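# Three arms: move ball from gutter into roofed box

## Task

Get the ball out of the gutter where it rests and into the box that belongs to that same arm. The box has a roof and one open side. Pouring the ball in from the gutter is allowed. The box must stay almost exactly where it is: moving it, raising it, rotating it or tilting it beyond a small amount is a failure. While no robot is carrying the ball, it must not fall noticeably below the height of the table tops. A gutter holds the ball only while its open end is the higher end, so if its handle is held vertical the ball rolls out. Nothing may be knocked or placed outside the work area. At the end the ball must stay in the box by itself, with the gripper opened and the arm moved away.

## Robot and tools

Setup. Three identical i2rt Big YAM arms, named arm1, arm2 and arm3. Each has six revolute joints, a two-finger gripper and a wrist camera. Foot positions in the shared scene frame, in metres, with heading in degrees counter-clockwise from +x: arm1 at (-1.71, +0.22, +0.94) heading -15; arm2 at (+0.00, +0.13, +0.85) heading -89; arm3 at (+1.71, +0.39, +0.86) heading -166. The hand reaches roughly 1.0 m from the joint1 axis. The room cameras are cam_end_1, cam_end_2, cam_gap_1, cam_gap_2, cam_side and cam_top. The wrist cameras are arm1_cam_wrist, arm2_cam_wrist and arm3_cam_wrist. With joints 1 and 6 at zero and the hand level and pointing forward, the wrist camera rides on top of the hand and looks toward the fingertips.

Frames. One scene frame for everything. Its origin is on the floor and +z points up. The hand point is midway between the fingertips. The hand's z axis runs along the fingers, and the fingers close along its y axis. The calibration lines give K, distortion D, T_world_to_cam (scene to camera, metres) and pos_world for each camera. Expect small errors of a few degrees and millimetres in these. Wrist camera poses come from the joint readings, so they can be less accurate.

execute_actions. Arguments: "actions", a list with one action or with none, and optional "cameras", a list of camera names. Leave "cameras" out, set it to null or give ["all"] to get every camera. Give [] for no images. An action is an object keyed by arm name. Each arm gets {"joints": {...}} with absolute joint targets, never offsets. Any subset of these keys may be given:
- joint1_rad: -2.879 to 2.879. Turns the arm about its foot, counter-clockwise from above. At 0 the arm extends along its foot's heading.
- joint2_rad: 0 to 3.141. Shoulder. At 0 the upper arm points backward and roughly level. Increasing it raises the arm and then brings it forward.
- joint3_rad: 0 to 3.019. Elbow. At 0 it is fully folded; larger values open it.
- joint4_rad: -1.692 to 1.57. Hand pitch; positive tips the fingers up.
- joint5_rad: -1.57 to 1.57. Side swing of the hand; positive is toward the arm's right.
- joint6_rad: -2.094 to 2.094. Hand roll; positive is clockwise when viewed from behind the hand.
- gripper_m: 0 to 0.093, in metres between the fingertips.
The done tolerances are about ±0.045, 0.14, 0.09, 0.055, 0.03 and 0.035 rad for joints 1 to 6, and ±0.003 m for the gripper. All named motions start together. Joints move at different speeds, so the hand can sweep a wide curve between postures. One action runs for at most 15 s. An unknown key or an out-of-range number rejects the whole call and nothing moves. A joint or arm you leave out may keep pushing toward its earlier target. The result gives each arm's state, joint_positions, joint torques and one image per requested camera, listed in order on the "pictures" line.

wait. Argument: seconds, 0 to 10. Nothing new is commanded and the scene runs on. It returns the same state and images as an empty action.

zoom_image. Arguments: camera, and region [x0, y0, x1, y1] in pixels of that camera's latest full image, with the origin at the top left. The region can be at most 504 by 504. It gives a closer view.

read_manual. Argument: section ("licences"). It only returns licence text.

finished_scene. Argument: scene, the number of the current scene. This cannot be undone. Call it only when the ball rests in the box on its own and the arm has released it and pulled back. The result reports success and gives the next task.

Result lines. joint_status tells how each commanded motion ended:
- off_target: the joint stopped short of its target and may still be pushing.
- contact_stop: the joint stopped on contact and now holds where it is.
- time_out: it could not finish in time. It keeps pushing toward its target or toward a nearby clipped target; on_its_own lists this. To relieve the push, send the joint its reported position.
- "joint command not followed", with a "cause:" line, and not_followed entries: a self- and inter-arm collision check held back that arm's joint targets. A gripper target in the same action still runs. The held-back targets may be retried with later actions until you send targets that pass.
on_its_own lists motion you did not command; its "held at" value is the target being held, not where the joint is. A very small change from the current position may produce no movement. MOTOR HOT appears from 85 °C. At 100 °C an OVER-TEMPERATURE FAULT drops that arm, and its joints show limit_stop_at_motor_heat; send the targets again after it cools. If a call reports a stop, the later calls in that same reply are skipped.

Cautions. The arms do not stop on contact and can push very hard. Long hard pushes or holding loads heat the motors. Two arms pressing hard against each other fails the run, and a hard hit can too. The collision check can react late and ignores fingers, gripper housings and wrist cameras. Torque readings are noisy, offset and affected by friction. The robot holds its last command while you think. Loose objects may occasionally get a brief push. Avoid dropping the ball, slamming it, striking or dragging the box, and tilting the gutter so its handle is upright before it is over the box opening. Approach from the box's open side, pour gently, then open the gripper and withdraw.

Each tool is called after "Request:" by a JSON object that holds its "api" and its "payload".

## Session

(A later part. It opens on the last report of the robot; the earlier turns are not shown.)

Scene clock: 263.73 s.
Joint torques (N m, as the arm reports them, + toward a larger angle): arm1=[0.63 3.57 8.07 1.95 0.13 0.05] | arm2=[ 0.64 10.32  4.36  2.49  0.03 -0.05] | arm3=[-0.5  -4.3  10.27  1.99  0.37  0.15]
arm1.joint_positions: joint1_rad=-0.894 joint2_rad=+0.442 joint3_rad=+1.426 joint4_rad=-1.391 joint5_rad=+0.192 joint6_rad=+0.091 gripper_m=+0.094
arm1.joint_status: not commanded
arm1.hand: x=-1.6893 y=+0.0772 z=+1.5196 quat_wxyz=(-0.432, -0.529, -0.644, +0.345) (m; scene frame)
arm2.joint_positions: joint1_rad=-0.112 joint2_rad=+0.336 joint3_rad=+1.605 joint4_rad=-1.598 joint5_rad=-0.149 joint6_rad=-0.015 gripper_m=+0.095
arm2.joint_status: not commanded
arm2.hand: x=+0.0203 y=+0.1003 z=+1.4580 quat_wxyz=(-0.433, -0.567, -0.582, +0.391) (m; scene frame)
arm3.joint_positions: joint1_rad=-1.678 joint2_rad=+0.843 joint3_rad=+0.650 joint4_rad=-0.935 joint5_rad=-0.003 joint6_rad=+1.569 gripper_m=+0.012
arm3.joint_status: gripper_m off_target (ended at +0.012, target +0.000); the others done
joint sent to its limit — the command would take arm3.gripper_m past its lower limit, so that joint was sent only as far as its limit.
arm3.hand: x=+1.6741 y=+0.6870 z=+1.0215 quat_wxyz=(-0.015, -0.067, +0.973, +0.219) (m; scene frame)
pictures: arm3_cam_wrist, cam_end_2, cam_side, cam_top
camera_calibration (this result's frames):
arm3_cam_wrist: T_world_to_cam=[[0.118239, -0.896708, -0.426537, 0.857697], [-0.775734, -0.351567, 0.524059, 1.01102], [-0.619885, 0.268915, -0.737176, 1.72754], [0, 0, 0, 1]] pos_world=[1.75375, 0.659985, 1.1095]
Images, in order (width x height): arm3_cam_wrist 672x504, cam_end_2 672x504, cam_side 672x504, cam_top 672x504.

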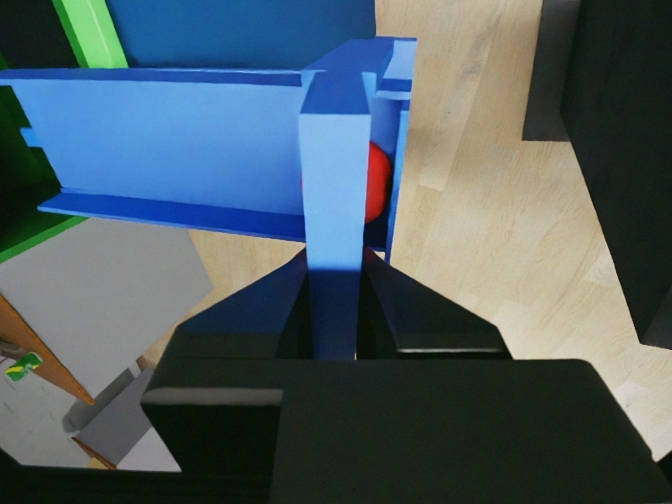

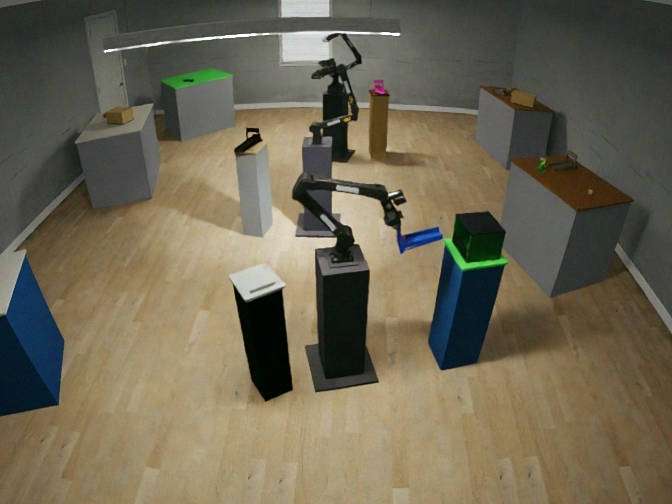

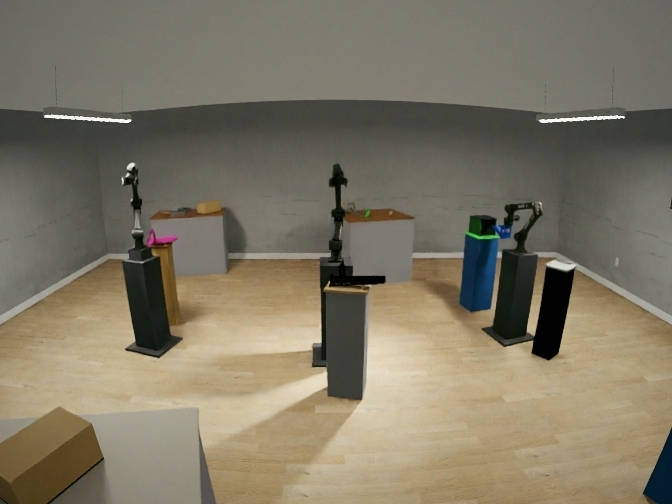

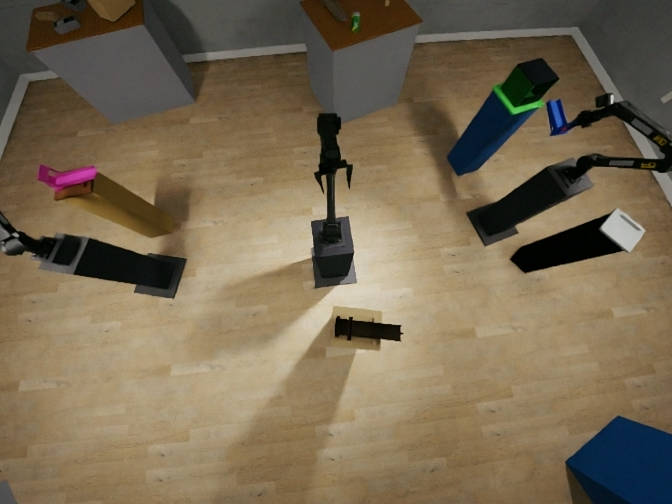

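Request:
{"api": "execute_actions", "payload": {"actions": [{"arm3": {"joints": {"joint1_rad": -1.612, "joint2_rad": 1.177, "joint3_rad": 0.96, "joint4_rad": -0.97, "joint5_rad": 0.0, "joint6_rad": 1.58, "gripper_m": 0.0}}}], "cameras": ["arm3_cam_wrist", "cam_end_2", "cam_top", "cam_side"]}}

Scene clock: 356.50 s.
Joint torques (N m, as the arm reports them, + toward a larger angle): arm1=[0.57 3.61 8.06 1.94 0.13 0.06] | arm2=[ 0.54 10.47  4.35  2.61  0.02 -0.05] | arm3=[-0.42 -8.81 13.47  1.27  0.23  0.18]
arm1.joint_positions: joint1_rad=-0.894 joint2_rad=+0.442 joint3_rad=+1.426 joint4_rad=-1.391 joint5_rad=+0.192 joint6_rad=+0.091 gripper_m=+0.094
arm1.joint_status: not commanded
arm1.hand: x=-1.6893 y=+0.0772 z=+1.5196 quat_wxyz=(-0.432, -0.529, -0.644, +0.345) (m; scene frame)
arm2.joint_positions: joint1_rad=-0.112 joint2_rad=+0.336 joint3_rad=+1.605 joint4_rad=-1.598 joint5_rad=-0.149 joint6_rad=-0.015 gripper_m=+0.095
arm2.joint_status: not commanded
arm2.hand: x=+0.0203 y=+0.1003 z=+1.4580 quat_wxyz=(-0.433, -0.567, -0.582, +0.391) (m; scene frame)
arm3.joint_positions: joint1_rad=-1.617 joint2_rad=+1.184 joint3_rad=+0.908 joint4_rad=-0.976 joint5_rad=-0.001 joint6_rad=+1.570 gripper_m=+0.012
arm3.joint_status: gripper_m off_target (ended at +0.012, target +0.000); the others done
joint sent to its limit — the command would take arm3.gripper_m past its lower limit, so that joint was sent only as far as its limit.
arm3.hand: x=+1.6395 y=+0.7679 z=+1.0277 quat_wxyz=(-0.015, -0.097, +0.983, +0.157) (m; scene frame)
pictures: arm3_cam_wrist, cam_end_2, cam_side, cam_top
camera_calibration (this result's frames):
arm3_cam_wrist: T_world_to_cam=[[0.180965, -0.932918, -0.311313, 0.743502], [-0.767178, -0.331965, 0.548851, 0.954818], [-0.615378, 0.13951, -0.775788, 1.82048], [0, 0, 0, 1]] pos_world=[1.71825, 0.756618, 1.11972]
Images, in order (width x height): arm3_cam_wrist 672x504, cam_end_2 672x504, cam_side 672x504, cam_top 672x504.

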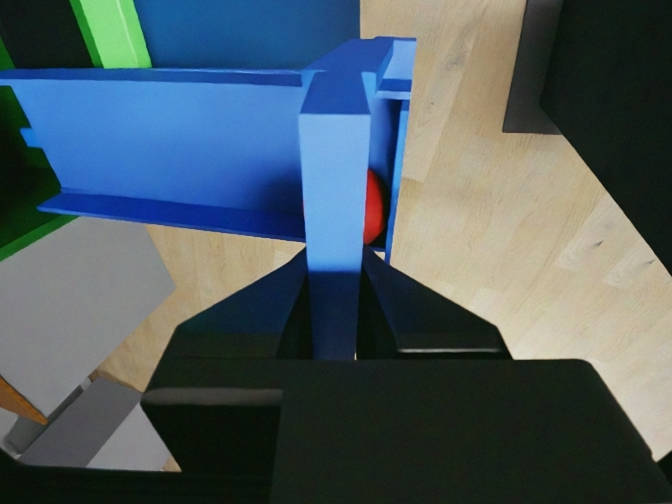

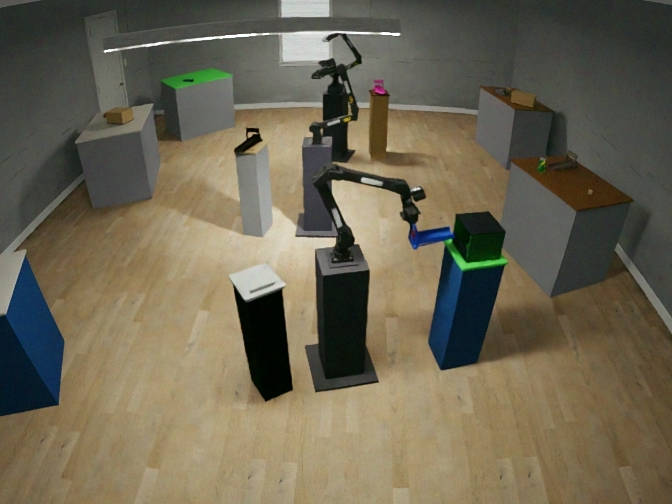

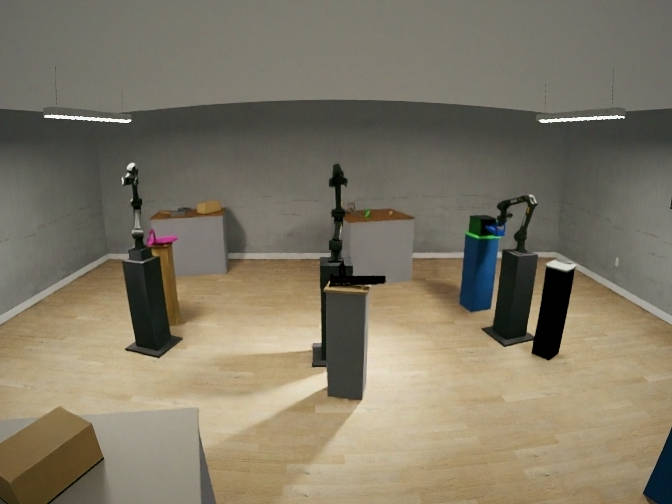

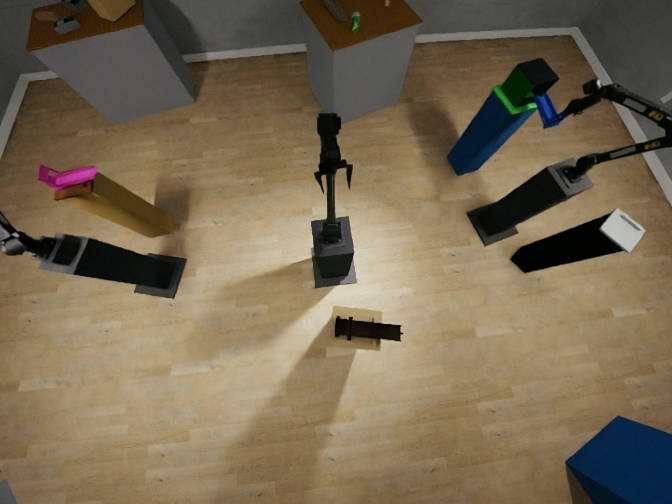

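Request:
{"api": "zoom_image", "payload": {"camera": "cam_end_2", "region": [390, 180, 520, 280]}}

Request:
{"api": "zoom_image", "payload": {"camera": "cam_top", "region": [480, 40, 620, 150]}}

Request:
{"api": "zoom_image", "payload": {"camera": "cam_side", "region": [455, 190, 555, 265]}}

Region (390, 180, 520, 280) of cam_end_2's 672x504 image, scaled by 3.877, with more detail than that image has; it fills the top 388 rows of this view, and the rest is white.

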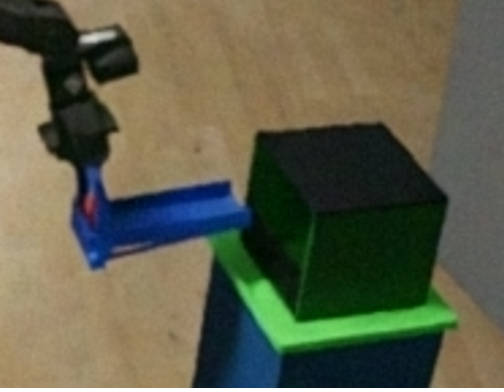

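Region (480, 40, 620, 150) of cam_top's 672x504 image, scaled by 3.600, with more detail than that image has; it fills the top 396 rows of this view, and the rest is white.

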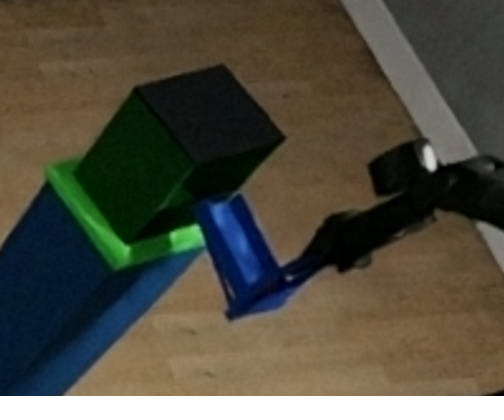

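Region (455, 190, 555, 265) of cam_side's 672x504 image, scaled by 5.040, with more detail than that image has; it fills the top 378 rows of this view, and the rest is white.

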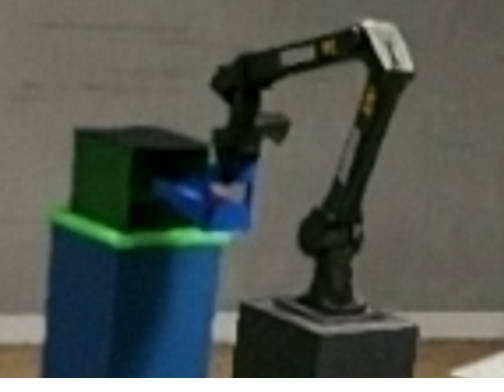

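Request:
{"api": "execute_actions", "payload": {"actions": [{"arm3": {"joints": {"joint1_rad": -1.612, "joint2_rad": 1.425, "joint3_rad": 1.13, "joint4_rad": -0.872, "joint5_rad": 0.0, "joint6_rad": 1.58, "gripper_m": 0.0}}}], "cameras": ["arm3_cam_wrist", "cam_end_2", "cam_top", "cam_side"]}}

Scene clock: 397.23 s.
Joint torques (N m, as the arm reports them, + toward a larger angle): arm1=[0.56 3.58 8.05 1.94 0.13 0.06] | arm2=[ 0.75 10.31  4.25  2.5   0.03 -0.04] | arm3=[ -0.07 -13.76  12.75   1.34   0.25   0.18]
arm1.joint_positions: joint1_rad=-0.894 joint2_rad=+0.442 joint3_rad=+1.426 joint4_rad=-1.391 joint5_rad=+0.192 joint6_rad=+0.091 gripper_m=+0.094
arm1.joint_status: not commanded
arm1.hand: x=-1.6893 y=+0.0772 z=+1.5196 quat_wxyz=(-0.432, -0.529, -0.644, +0.345) (m; scene frame)
arm2.joint_positions: joint1_rad=-0.112 joint2_rad=+0.336 joint3_rad=+1.605 joint4_rad=-1.598 joint5_rad=-0.149 joint6_rad=-0.015 gripper_m=+0.095
arm2.joint_status: not commanded
arm2.hand: x=+0.0203 y=+0.1003 z=+1.4580 quat_wxyz=(-0.433, -0.567, -0.582, +0.391) (m; scene frame)
arm3.joint_positions: joint1_rad=-1.617 joint2_rad=+1.442 joint3_rad=+1.082 joint4_rad=-0.879 joint5_rad=-0.001 joint6_rad=+1.570 gripper_m=+0.012
arm3.joint_status: gripper_m off_target (ended at +0.012, target +0.000); the others done
joint sent to its limit — the command would take arm3.gripper_m past its lower limit, so that joint was sent only as far as its limit.
arm3.hand: x=+1.6216 y=+0.8580 z=+1.0061 quat_wxyz=(-0.016, -0.097, +0.982, +0.164) (m; scene frame)
pictures: arm3_cam_wrist, cam_end_2, cam_side, cam_top
camera_calibration (this result's frames):
arm3_cam_wrist: T_world_to_cam=[[0.179785, -0.928827, -0.323973, 0.835193], [-0.765799, -0.338866, 0.546554, 0.988857], [-0.617438, 0.149835, -0.772218, 1.77105], [0, 0, 0, 1]] pos_world=[1.70062, 0.845474, 1.09775]
Images, in order (width x height): arm3_cam_wrist 672x504, cam_end_2 672x504, cam_side 672x504, cam_top 672x504.

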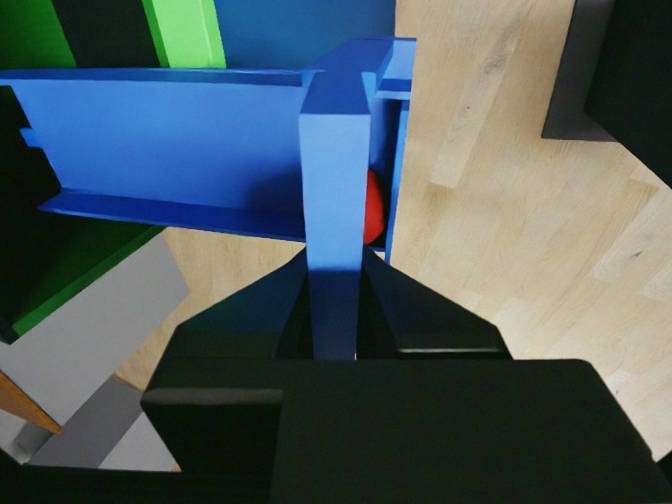

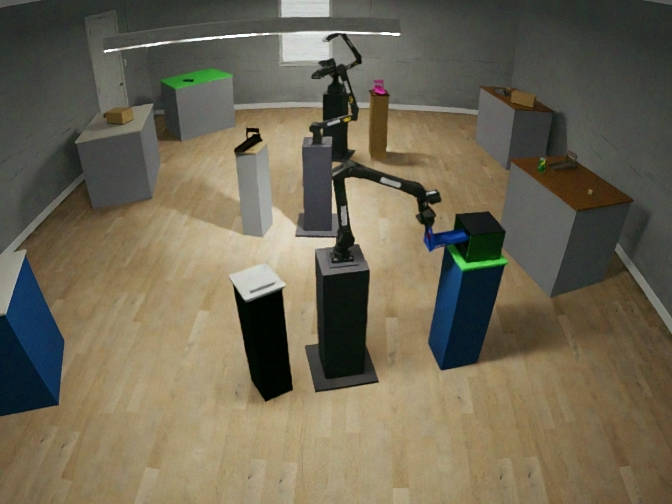

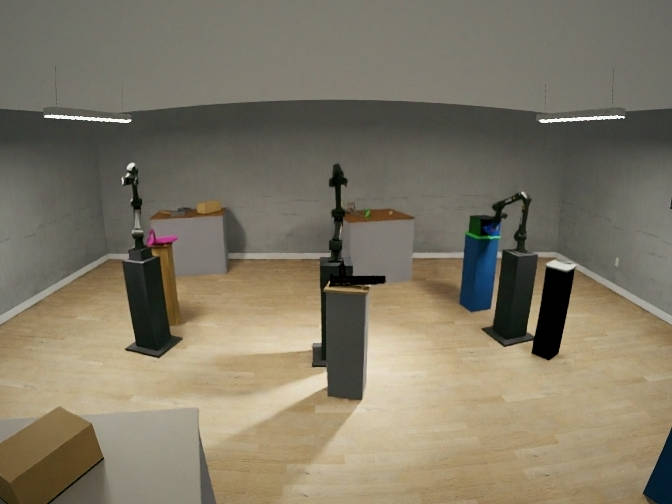

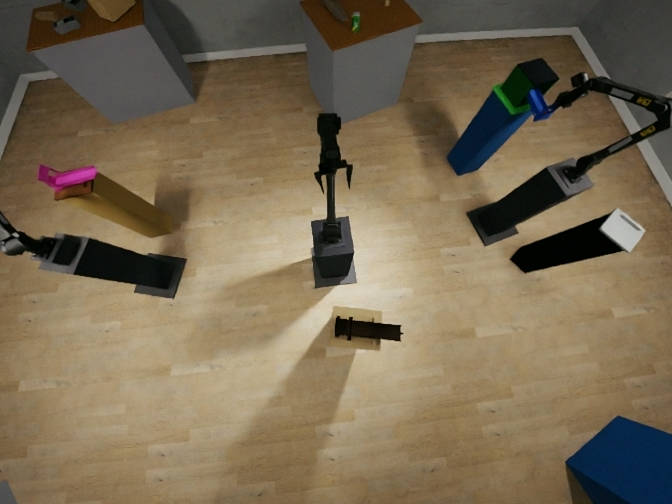

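Request:
{"api": "zoom_image", "payload": {"camera": "cam_end_2", "region": [400, 180, 520, 280]}}

Request:
{"api": "zoom_image", "payload": {"camera": "cam_side", "region": [455, 190, 535, 250]}}

Request:
{"api": "zoom_image", "payload": {"camera": "cam_top", "region": [480, 40, 620, 150]}}

Region (400, 180, 520, 280) of cam_end_2's 672x504 image, scaled by 4.200, with more detail than that image has.

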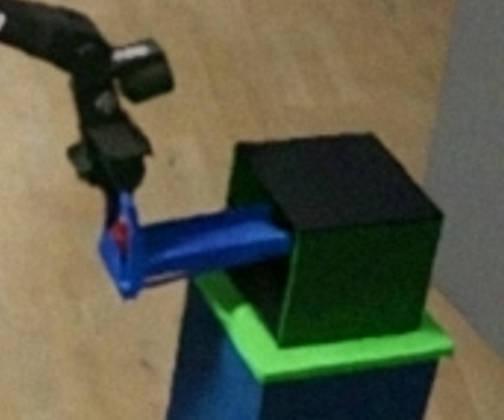

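Region (455, 190, 535, 250) of cam_side's 672x504 image, scaled by 6.300, with more detail than that image has; it fills the top 378 rows of this view, and the rest is white.

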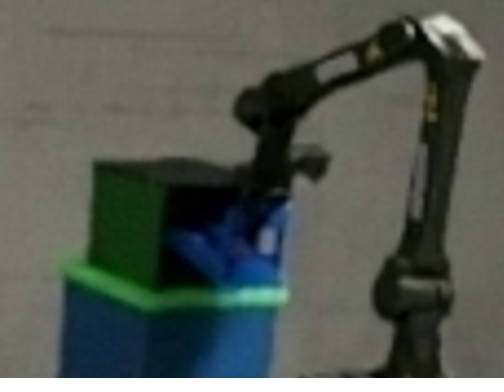

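Region (480, 40, 620, 150) of cam_top's 672x504 image, scaled by 3.600, with more detail than that image has; it fills the top 396 rows of this view, and the rest is white.

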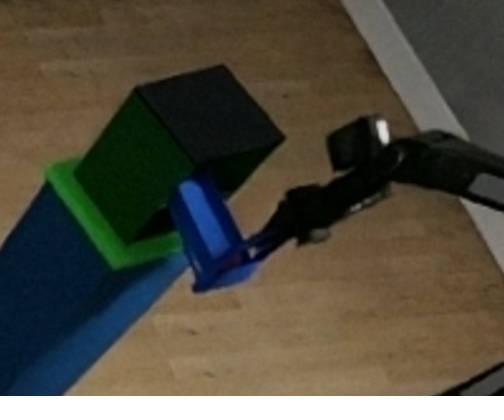

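Request:
{"api": "execute_actions", "payload": {"actions": [{"arm3": {"joints": {"joint1_rad": -1.612, "joint2_rad": 1.5, "joint3_rad": 1.278, "joint4_rad": -1.063, "joint5_rad": 0.0, "joint6_rad": 1.58, "gripper_m": 0.0}}}], "cameras": ["arm3_cam_wrist"]}}

Request:
{"api": "execute_actions", "payload": {"actions": [{"arm3": {"joints": {"joint1_rad": -1.612, "joint2_rad": 1.562, "joint3_rad": 1.421, "joint4_rad": -1.238, "joint5_rad": 0.0, "joint6_rad": 1.58, "gripper_m": 0.0}}}], "cameras": ["arm3_cam_wrist", "cam_end_2"]}}

Scene clock: 415.73 s.
Joint torques (N m, as the arm reports them, + toward a larger angle): arm1=[0.56 3.59 8.05 1.94 0.12 0.05] | arm2=[ 0.52 10.23  4.44  2.5   0.06 -0.05] | arm3=[ -0.54 -14.25  13.61   0.76   0.24   0.17]
arm1.joint_positions: joint1_rad=-0.894 joint2_rad=+0.442 joint3_rad=+1.426 joint4_rad=-1.391 joint5_rad=+0.192 joint6_rad=+0.091 gripper_m=+0.094
arm1.joint_status: not commanded
arm1.hand: x=-1.6893 y=+0.0772 z=+1.5196 quat_wxyz=(-0.432, -0.529, -0.644, +0.345) (m; scene frame)
arm2.joint_positions: joint1_rad=-0.112 joint2_rad=+0.336 joint3_rad=+1.605 joint4_rad=-1.598 joint5_rad=-0.149 joint6_rad=-0.015 gripper_m=+0.095
arm2.joint_status: not commanded
arm2.hand: x=+0.0203 y=+0.1003 z=+1.4580 quat_wxyz=(-0.433, -0.567, -0.582, +0.391) (m; scene frame)
arm3.joint_positions: joint1_rad=-1.617 joint2_rad=+1.505 joint3_rad=+1.221 joint4_rad=-1.059 joint5_rad=-0.001 joint6_rad=+1.570 gripper_m=+0.012
arm3.joint_status: gripper_m off_target (ended at +0.012, target +0.000); the others done
joint sent to its limit — the command would take arm3.gripper_m past its lower limit, so that joint was sent only as far as its limit.
arm3.hand: x=+1.6199 y=+0.8665 z=+1.0247 quat_wxyz=(-0.011, -0.098, +0.989, +0.113) (m; scene frame)
pictures: arm3_cam_wrist
camera_calibration (this result's frames):
arm3_cam_wrist: T_world_to_cam=[[0.185159, -0.956782, -0.224243, 0.762805], [-0.777093, -0.282233, 0.562558, 0.933045], [-0.601534, 0.0700945, -0.795766, 1.85058], [0, 0, 0, 1]] pos_world=[1.69701, 0.863459, 1.11879]
Images, in order (width x height): arm3_cam_wrist 672x504.

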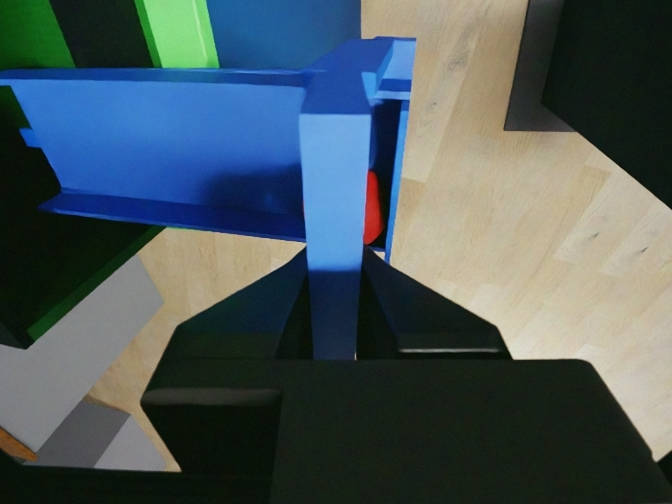

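Scene clock: 416.67 s.
Joint torques (N m, as the arm reports them, + toward a larger angle): arm1=[0.61 3.56 8.05 1.94 0.13 0.05] | arm2=[ 0.72  9.97  4.42  2.47  0.02 -0.08] | arm3=[ -0.26 -15.27  13.81   0.56   0.26   0.19]
arm1.joint_positions: joint1_rad=-0.894 joint2_rad=+0.442 joint3_rad=+1.426 joint4_rad=-1.391 joint5_rad=+0.192 joint6_rad=+0.091 gripper_m=+0.094
arm1.joint_status: not commanded
arm1.hand: x=-1.6893 y=+0.0772 z=+1.5196 quat_wxyz=(-0.432, -0.529, -0.644, +0.345) (m; scene frame)
arm2.joint_positions: joint1_rad=-0.112 joint2_rad=+0.336 joint3_rad=+1.605 joint4_rad=-1.598 joint5_rad=-0.149 joint6_rad=-0.015 gripper_m=+0.095
arm2.joint_status: not commanded
arm2.hand: x=+0.0203 y=+0.1003 z=+1.4580 quat_wxyz=(-0.433, -0.567, -0.582, +0.391) (m; scene frame)
arm3.joint_positions: joint1_rad=-1.617 joint2_rad=+1.569 joint3_rad=+1.362 joint4_rad=-1.233 joint5_rad=-0.001 joint6_rad=+1.570 gripper_m=+0.012
arm3.joint_status: gripper_m off_target (ended at +0.012, target +0.000); the others done
joint sent to its limit — the command would take arm3.gripper_m past its lower limit, so that joint was sent only as far as its limit.
arm3.hand: x=+1.6182 y=+0.8744 z=+1.0451 quat_wxyz=(-0.006, -0.098, +0.993, +0.064) (m; scene frame)
pictures: arm3_cam_wrist, cam_end_2
camera_calibration (this result's frames):
arm3_cam_wrist: T_world_to_cam=[[0.188346, -0.973705, -0.128156, 0.684426], [-0.787955, -0.227711, 0.57208, 0.882481], [-0.58622, -0.00676755, -0.810124, 1.92275], [0, 0, 0, 1]] pos_world=[1.6936, 0.880392, 1.14053]
Images, in order (width x height): arm3_cam_wrist 672x504, cam_end_2 672x504.

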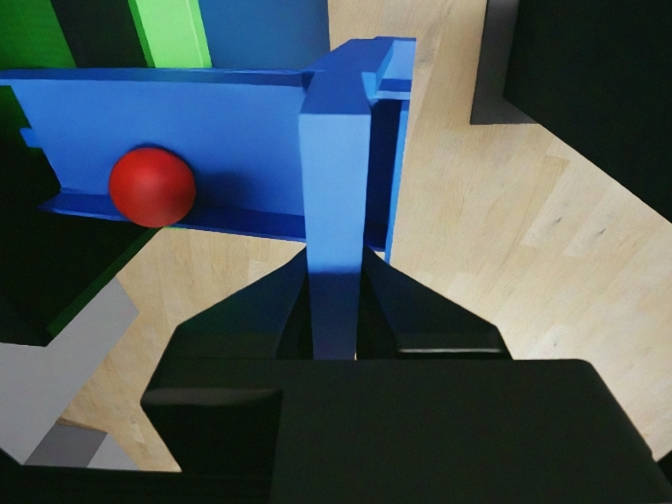

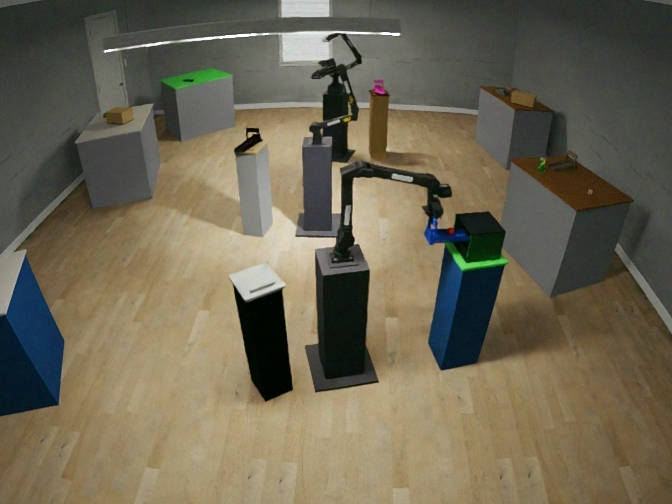

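The ball is rolling toward the open end. Let me look again.

Request:
{"api": "execute_actions", "payload": {"actions": [], "cameras": ["arm3_cam_wrist", "cam_end_2", "cam_side"]}}

Scene clock: 419.03 s.
Joint torques (N m, as the arm reports them, + toward a larger angle): arm1=[0.59 3.57 8.05 1.94 0.13 0.06] | arm2=[ 0.84 10.58  4.43  2.44  0.02 -0.05] | arm3=[  0.21 -15.43  13.67   0.64   0.23   0.16]
arm1.joint_positions: joint1_rad=-0.894 joint2_rad=+0.442 joint3_rad=+1.426 joint4_rad=-1.391 joint5_rad=+0.192 joint6_rad=+0.091 gripper_m=+0.094
arm1.joint_status: not commanded
arm1.hand: x=-1.6893 y=+0.0772 z=+1.5196 quat_wxyz=(-0.432, -0.529, -0.644, +0.345) (m; scene frame)
arm2.joint_positions: joint1_rad=-0.112 joint2_rad=+0.336 joint3_rad=+1.605 joint4_rad=-1.598 joint5_rad=-0.149 joint6_rad=-0.015 gripper_m=+0.095
arm2.joint_status: not commanded
arm2.hand: x=+0.0203 y=+0.1003 z=+1.4580 quat_wxyz=(-0.433, -0.567, -0.582, +0.391) (m; scene frame)
arm3.joint_positions: joint1_rad=-1.617 joint2_rad=+1.569 joint3_rad=+1.362 joint4_rad=-1.234 joint5_rad=-0.001 joint6_rad=+1.571 gripper_m=+0.012
arm3.joint_status: gripper_m off_target (ended at +0.012, target +0.000); the others done
joint sent to its limit — the command would take arm3.gripper_m past its lower limit, so that joint was sent only as far as its limit.
arm3.hand: x=+1.6183 y=+0.8741 z=+1.0451 quat_wxyz=(-0.006, -0.098, +0.993, +0.064) (m; scene frame)
pictures: arm3_cam_wrist, cam_end_2, cam_side
camera_calibration (this result's frames):
arm3_cam_wrist: T_world_to_cam=[[0.187998, -0.973921, -0.127021, 0.68371], [-0.788141, -0.226764, 0.572199, 0.881831], [-0.586081, -0.00746139, -0.810218, 1.92323], [0, 0, 0, 1]] pos_world=[1.69364, 0.880197, 1.1405]
Images, in order (width x height): arm3_cam_wrist 672x504, cam_end_2 672x504, cam_side 672x504.

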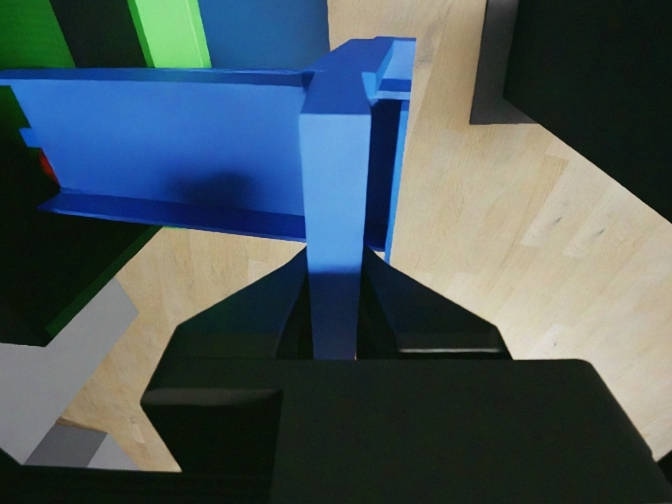

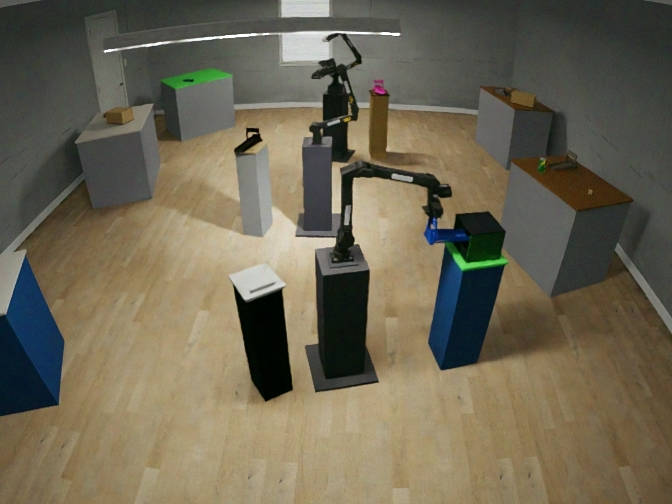

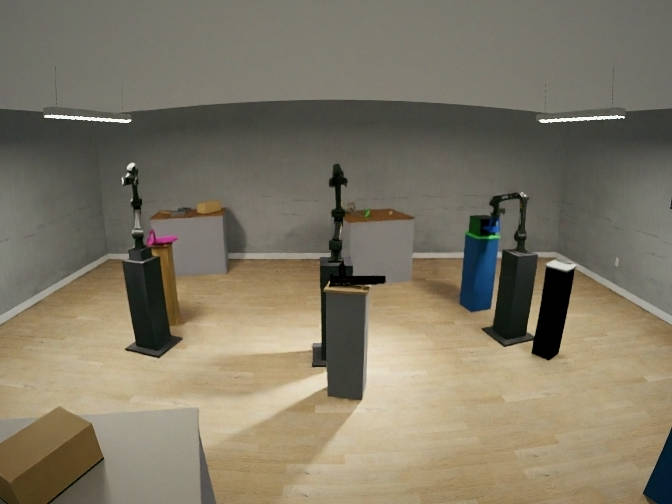

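Request:
{"api": "execute_actions", "payload": {"actions": [{"arm3": {"joints": {"joint1_rad": -1.612, "joint2_rad": 1.285, "joint3_rad": 1.125, "joint4_rad": -1.262, "joint5_rad": 0.0, "joint6_rad": 1.58, "gripper_m": 0.0}}}], "cameras": ["arm3_cam_wrist", "cam_end_2", "cam_side"]}}

Scene clock: 432.23 s.
Joint torques (N m, as the arm reports them, + toward a larger angle): arm1=[0.52 3.58 8.07 1.93 0.13 0.06] | arm2=[ 0.44 10.43  4.37  2.69  0.03 -0.05] | arm3=[-0.35 -9.38  9.24  0.77  0.23  0.16]
arm1.joint_positions: joint1_rad=-0.894 joint2_rad=+0.442 joint3_rad=+1.426 joint4_rad=-1.391 joint5_rad=+0.192 joint6_rad=+0.091 gripper_m=+0.094
arm1.joint_status: not commanded
arm1.hand: x=-1.6893 y=+0.0772 z=+1.5196 quat_wxyz=(-0.432, -0.529, -0.644, +0.345) (m; scene frame)
arm2.joint_positions: joint1_rad=-0.112 joint2_rad=+0.336 joint3_rad=+1.605 joint4_rad=-1.598 joint5_rad=-0.149 joint6_rad=-0.015 gripper_m=+0.095
arm2.joint_status: not commanded
arm2.hand: x=+0.0203 y=+0.1003 z=+1.4580 quat_wxyz=(-0.433, -0.567, -0.582, +0.391) (m; scene frame)
arm3.joint_positions: joint1_rad=-1.617 joint2_rad=+1.286 joint3_rad=+1.122 joint4_rad=-1.263 joint5_rad=-0.001 joint6_rad=+1.571 gripper_m=+0.012
arm3.joint_status: gripper_m off_target (ended at +0.012, target +0.000); the others done
joint sent to its limit — the command would take arm3.gripper_m past its lower limit, so that joint was sent only as far as its limit.
arm3.hand: x=+1.6382 y=+0.7740 z=+1.0656 quat_wxyz=(-0.006, -0.098, +0.993, +0.071) (m; scene frame)
pictures: arm3_cam_wrist, cam_end_2, cam_side
camera_calibration (this result's frames):
arm3_cam_wrist: T_world_to_cam=[[0.187664, -0.972114, -0.14063, 0.598731], [-0.786604, -0.234484, 0.571202, 0.867565], [-0.588249, 0.00342664, -0.808673, 1.94424], [0, 0, 0, 1]] pos_world=[1.71377, 0.778802, 1.1609]
Images, in order (width x height): arm3_cam_wrist 672x504, cam_end_2 672x504, cam_side 672x504.

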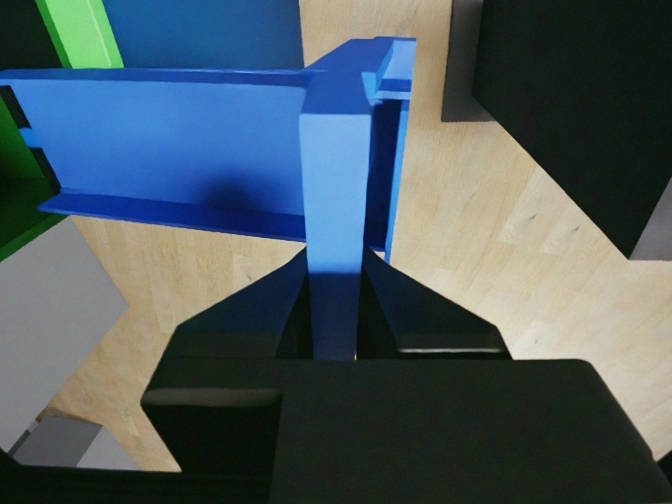

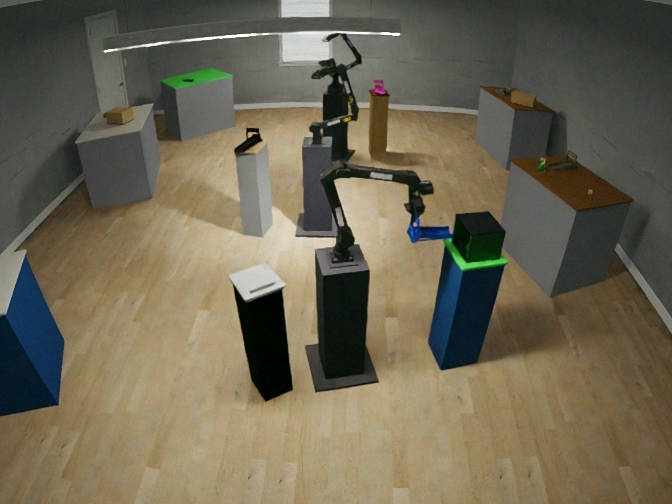

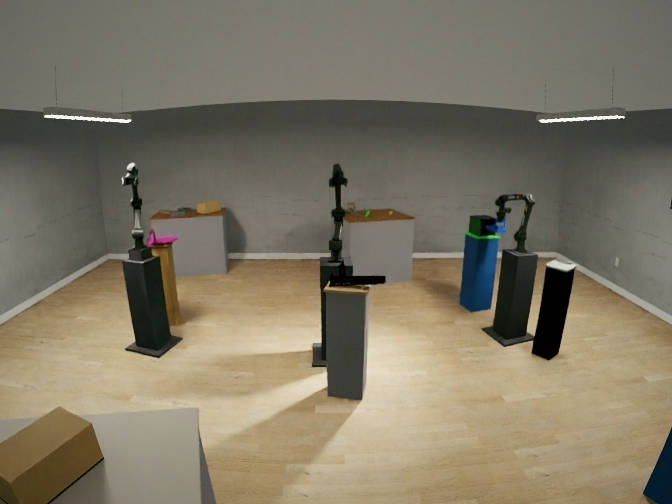

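Request:
{"api": "execute_actions", "payload": {"actions": [{"arm3": {"joints": {"joint1_rad": 1.537, "joint2_rad": 1.285, "joint3_rad": 1.125, "joint4_rad": -1.262, "joint5_rad": -0.272, "joint6_rad": -0.428, "gripper_m": 0.0}}}], "cameras": ["arm3_cam_wrist", "cam_end_2"]}}

Scene clock: 455.33 s.
Joint torques (N m, as the arm reports them, + toward a larger angle): arm1=[0.55 3.61 8.07 1.94 0.12 0.05] | arm2=[ 0.87 10.47  4.39  2.56  0.02 -0.05] | arm3=[ -0.84 -11.02   9.28   0.84  -0.28  -0.08]
arm1.joint_positions: joint1_rad=-0.894 joint2_rad=+0.442 joint3_rad=+1.426 joint4_rad=-1.391 joint5_rad=+0.192 joint6_rad=+0.091 gripper_m=+0.094
arm1.joint_status: not commanded
arm1.hand: x=-1.6893 y=+0.0772 z=+1.5196 quat_wxyz=(-0.432, -0.529, -0.644, +0.345) (m; scene frame)
arm2.joint_positions: joint1_rad=-0.112 joint2_rad=+0.336 joint3_rad=+1.605 joint4_rad=-1.598 joint5_rad=-0.149 joint6_rad=-0.015 gripper_m=+0.095
arm2.joint_status: not commanded
arm2.hand: x=+0.0203 y=+0.1003 z=+1.4580 quat_wxyz=(-0.433, -0.567, -0.582, +0.391) (m; scene frame)
arm3.joint_positions: joint1_rad=+1.539 joint2_rad=+1.293 joint3_rad=+1.122 joint4_rad=-1.263 joint5_rad=-0.270 joint6_rad=-0.418 gripper_m=+0.012
arm3.joint_status: gripper_m off_target (ended at +0.012, target +0.000); the others done
joint sent to its limit — the command would take arm3.gripper_m past its lower limit, so that joint was sent only as far as its limit.
arm3.hand: x=+1.8409 y=+0.0147 z=+1.0705 quat_wxyz=(-0.148, -0.440, -0.885, -0.032) (m; scene frame)
pictures: arm3_cam_wrist, cam_end_2
camera_calibration (this result's frames):
arm3_cam_wrist: T_world_to_cam=[[-0.773548, -0.605357, -0.187526, 1.63754], [-0.627485, 0.690154, 0.360486, 0.765247], [-0.0888012, 0.396523, -0.91372, 1.2573], [0, 0, 0, 1]] pos_world=[1.85855, -0.0353893, 1.18004]
Images, in order (width x height): arm3_cam_wrist 672x504, cam_end_2 672x504.

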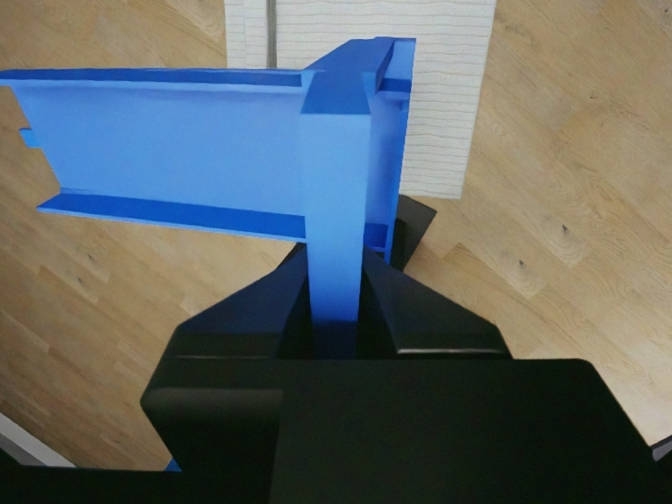

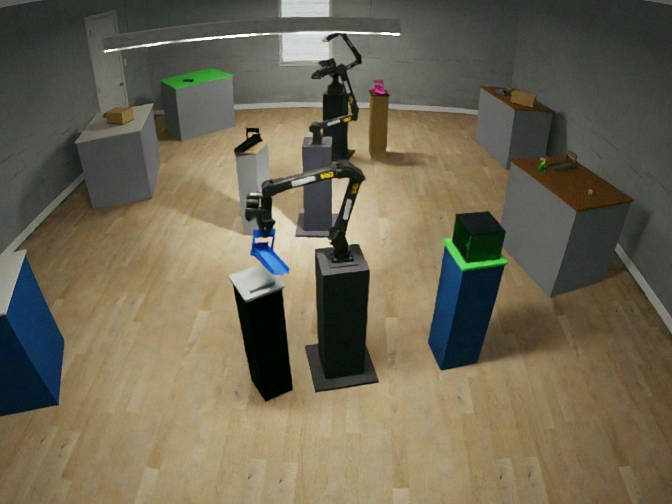

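Request:
{"api": "execute_actions", "payload": {"actions": []}}

Scene clock: 465.13 s.
Joint torques (N m, as the arm reports them, + toward a larger angle): arm1=[0.55 3.62 8.08 1.92 0.12 0.06] | arm2=[ 0.49 10.02  4.29  2.55  0.04 -0.04] | arm3=[ -0.58 -10.57   9.38   0.84  -0.26  -0.06]
arm1.joint_positions: joint1_rad=-0.894 joint2_rad=+0.442 joint3_rad=+1.426 joint4_rad=-1.391 joint5_rad=+0.192 joint6_rad=+0.091 gripper_m=+0.094
arm1.joint_status: not commanded
arm1.hand: x=-1.6893 y=+0.0772 z=+1.5196 quat_wxyz=(-0.432, -0.529, -0.644, +0.345) (m; scene frame)
arm2.joint_positions: joint1_rad=-0.112 joint2_rad=+0.336 joint3_rad=+1.605 joint4_rad=-1.598 joint5_rad=-0.149 joint6_rad=-0.015 gripper_m=+0.095
arm2.joint_status: not commanded
arm2.hand: x=+0.0203 y=+0.1003 z=+1.4580 quat_wxyz=(-0.433, -0.567, -0.582, +0.391) (m; scene frame)
arm3.joint_positions: joint1_rad=+1.539 joint2_rad=+1.293 joint3_rad=+1.122 joint4_rad=-1.263 joint5_rad=-0.270 joint6_rad=-0.418 gripper_m=+0.012
arm3.joint_status: gripper_m off_target (ended at +0.012, target +0.000); the others done
joint sent to its limit — the command would take arm3.gripper_m past its lower limit, so that joint was sent only as far as its limit.
arm3.hand: x=+1.8409 y=+0.0147 z=+1.0705 quat_wxyz=(-0.148, -0.440, -0.885, -0.032) (m; scene frame)
pictures: arm1_cam_wrist, arm2_cam_wrist, arm3_cam_wrist, cam_end_1, cam_end_2, cam_gap_1, cam_gap_2, cam_side, cam_top
camera_calibration (this result's frames):
arm1_cam_wrist: T_world_to_cam=[[-0.978316, -0.207003, -0.00694274, -1.62595], [-0.174122, 0.840145, -0.513651, 0.424575], [0.11216, -0.501304, -0.857971, 1.65478], [0, 0, 0, 1]] pos_world=[-1.70237, 0.136267, 1.62655]
arm2_cam_wrist: T_world_to_cam=[[-0.998799, -0.0377099, -0.0312869, 0.0706065], [-0.0122064, 0.80988, -0.586468, 0.783261], [0.0474543, -0.585382, -0.809368, 1.36335], [0, 0, 0, 1]] pos_world=[0.0153858, 0.166393, 1.56502]
arm3_cam_wrist: T_world_to_cam=[[-0.773548, -0.605357, -0.187526, 1.63754], [-0.627485, 0.690154, 0.360486, 0.765247], [-0.0888012, 0.396523, -0.91372, 1.2573], [0, 0, 0, 1]] pos_world=[1.85855, -0.0353893, 1.18004]
Images, in order (width x height): arm1_cam_wrist 672x504, arm2_cam_wrist 672x504, arm3_cam_wrist 672x504, cam_end_1 672x504, cam_end_2 672x504, cam_gap_1 672x504, cam_gap_2 672x504, cam_side 672x504, cam_top 672x504.

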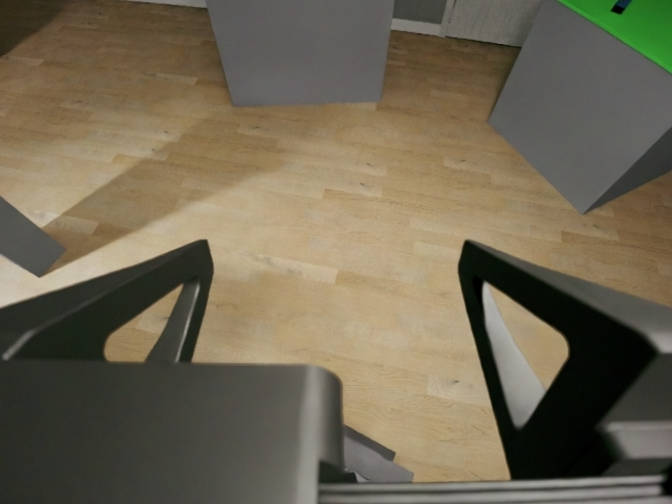

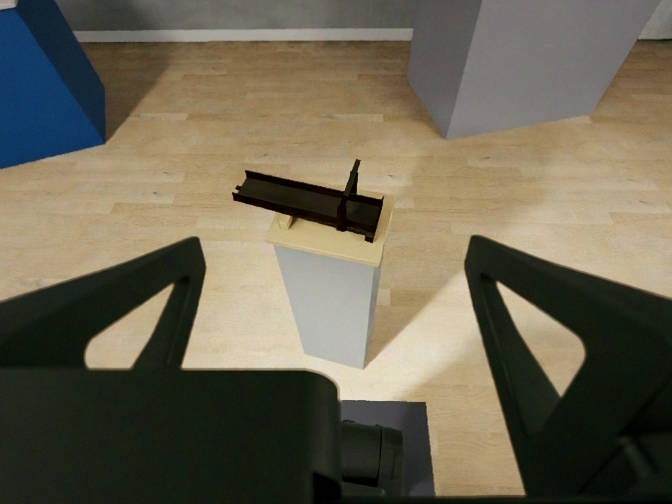

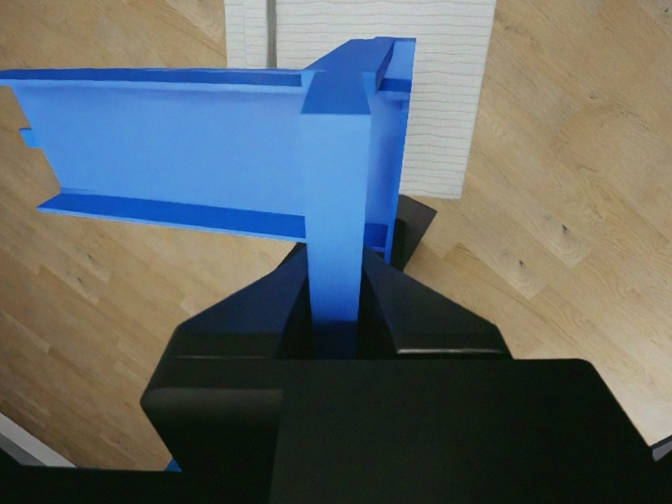

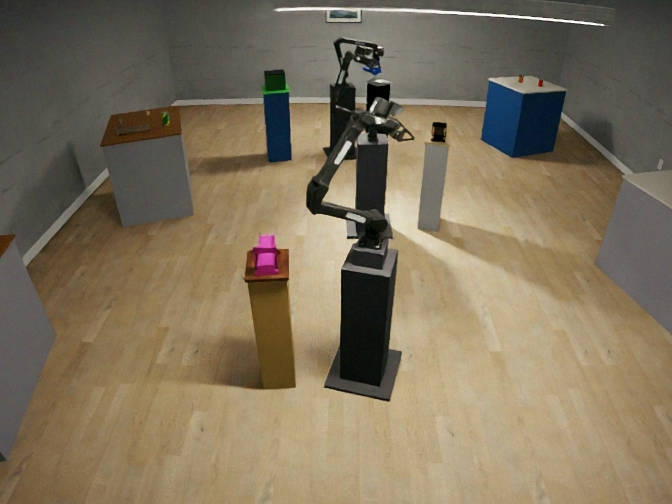

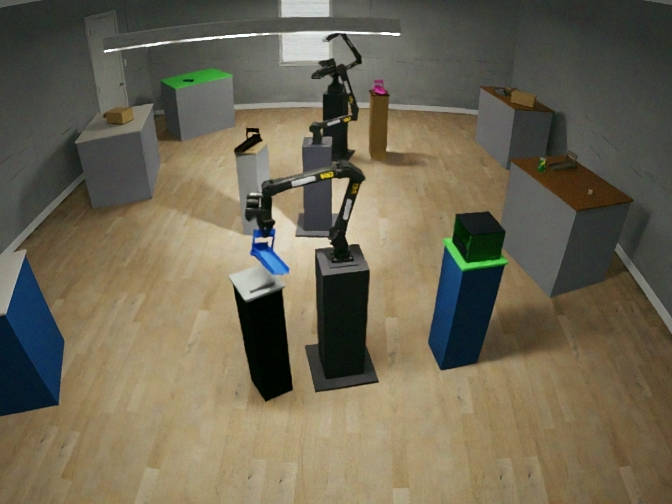

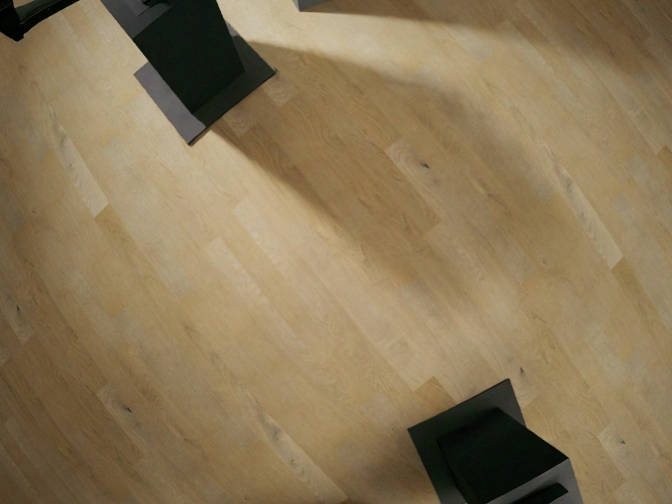

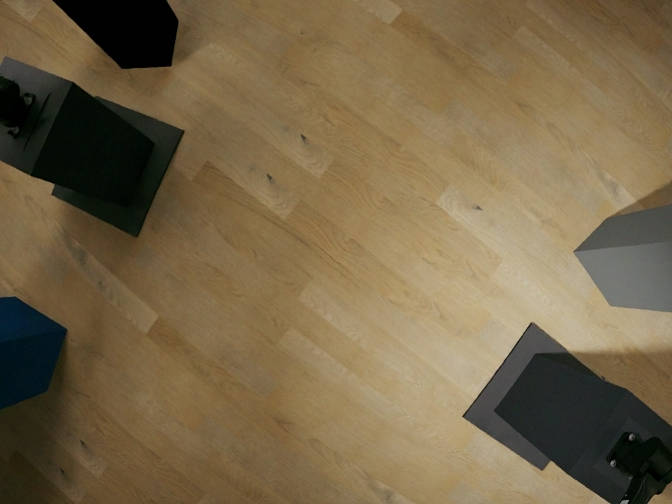

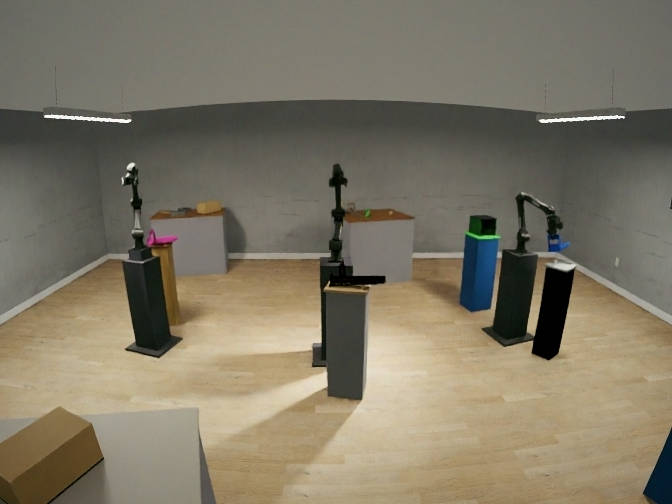

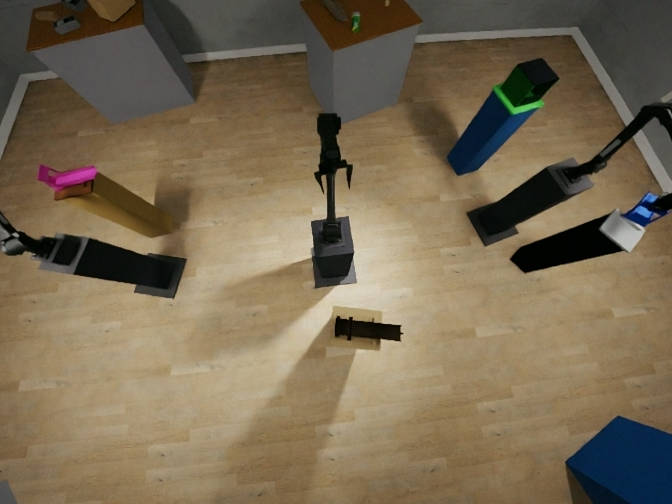

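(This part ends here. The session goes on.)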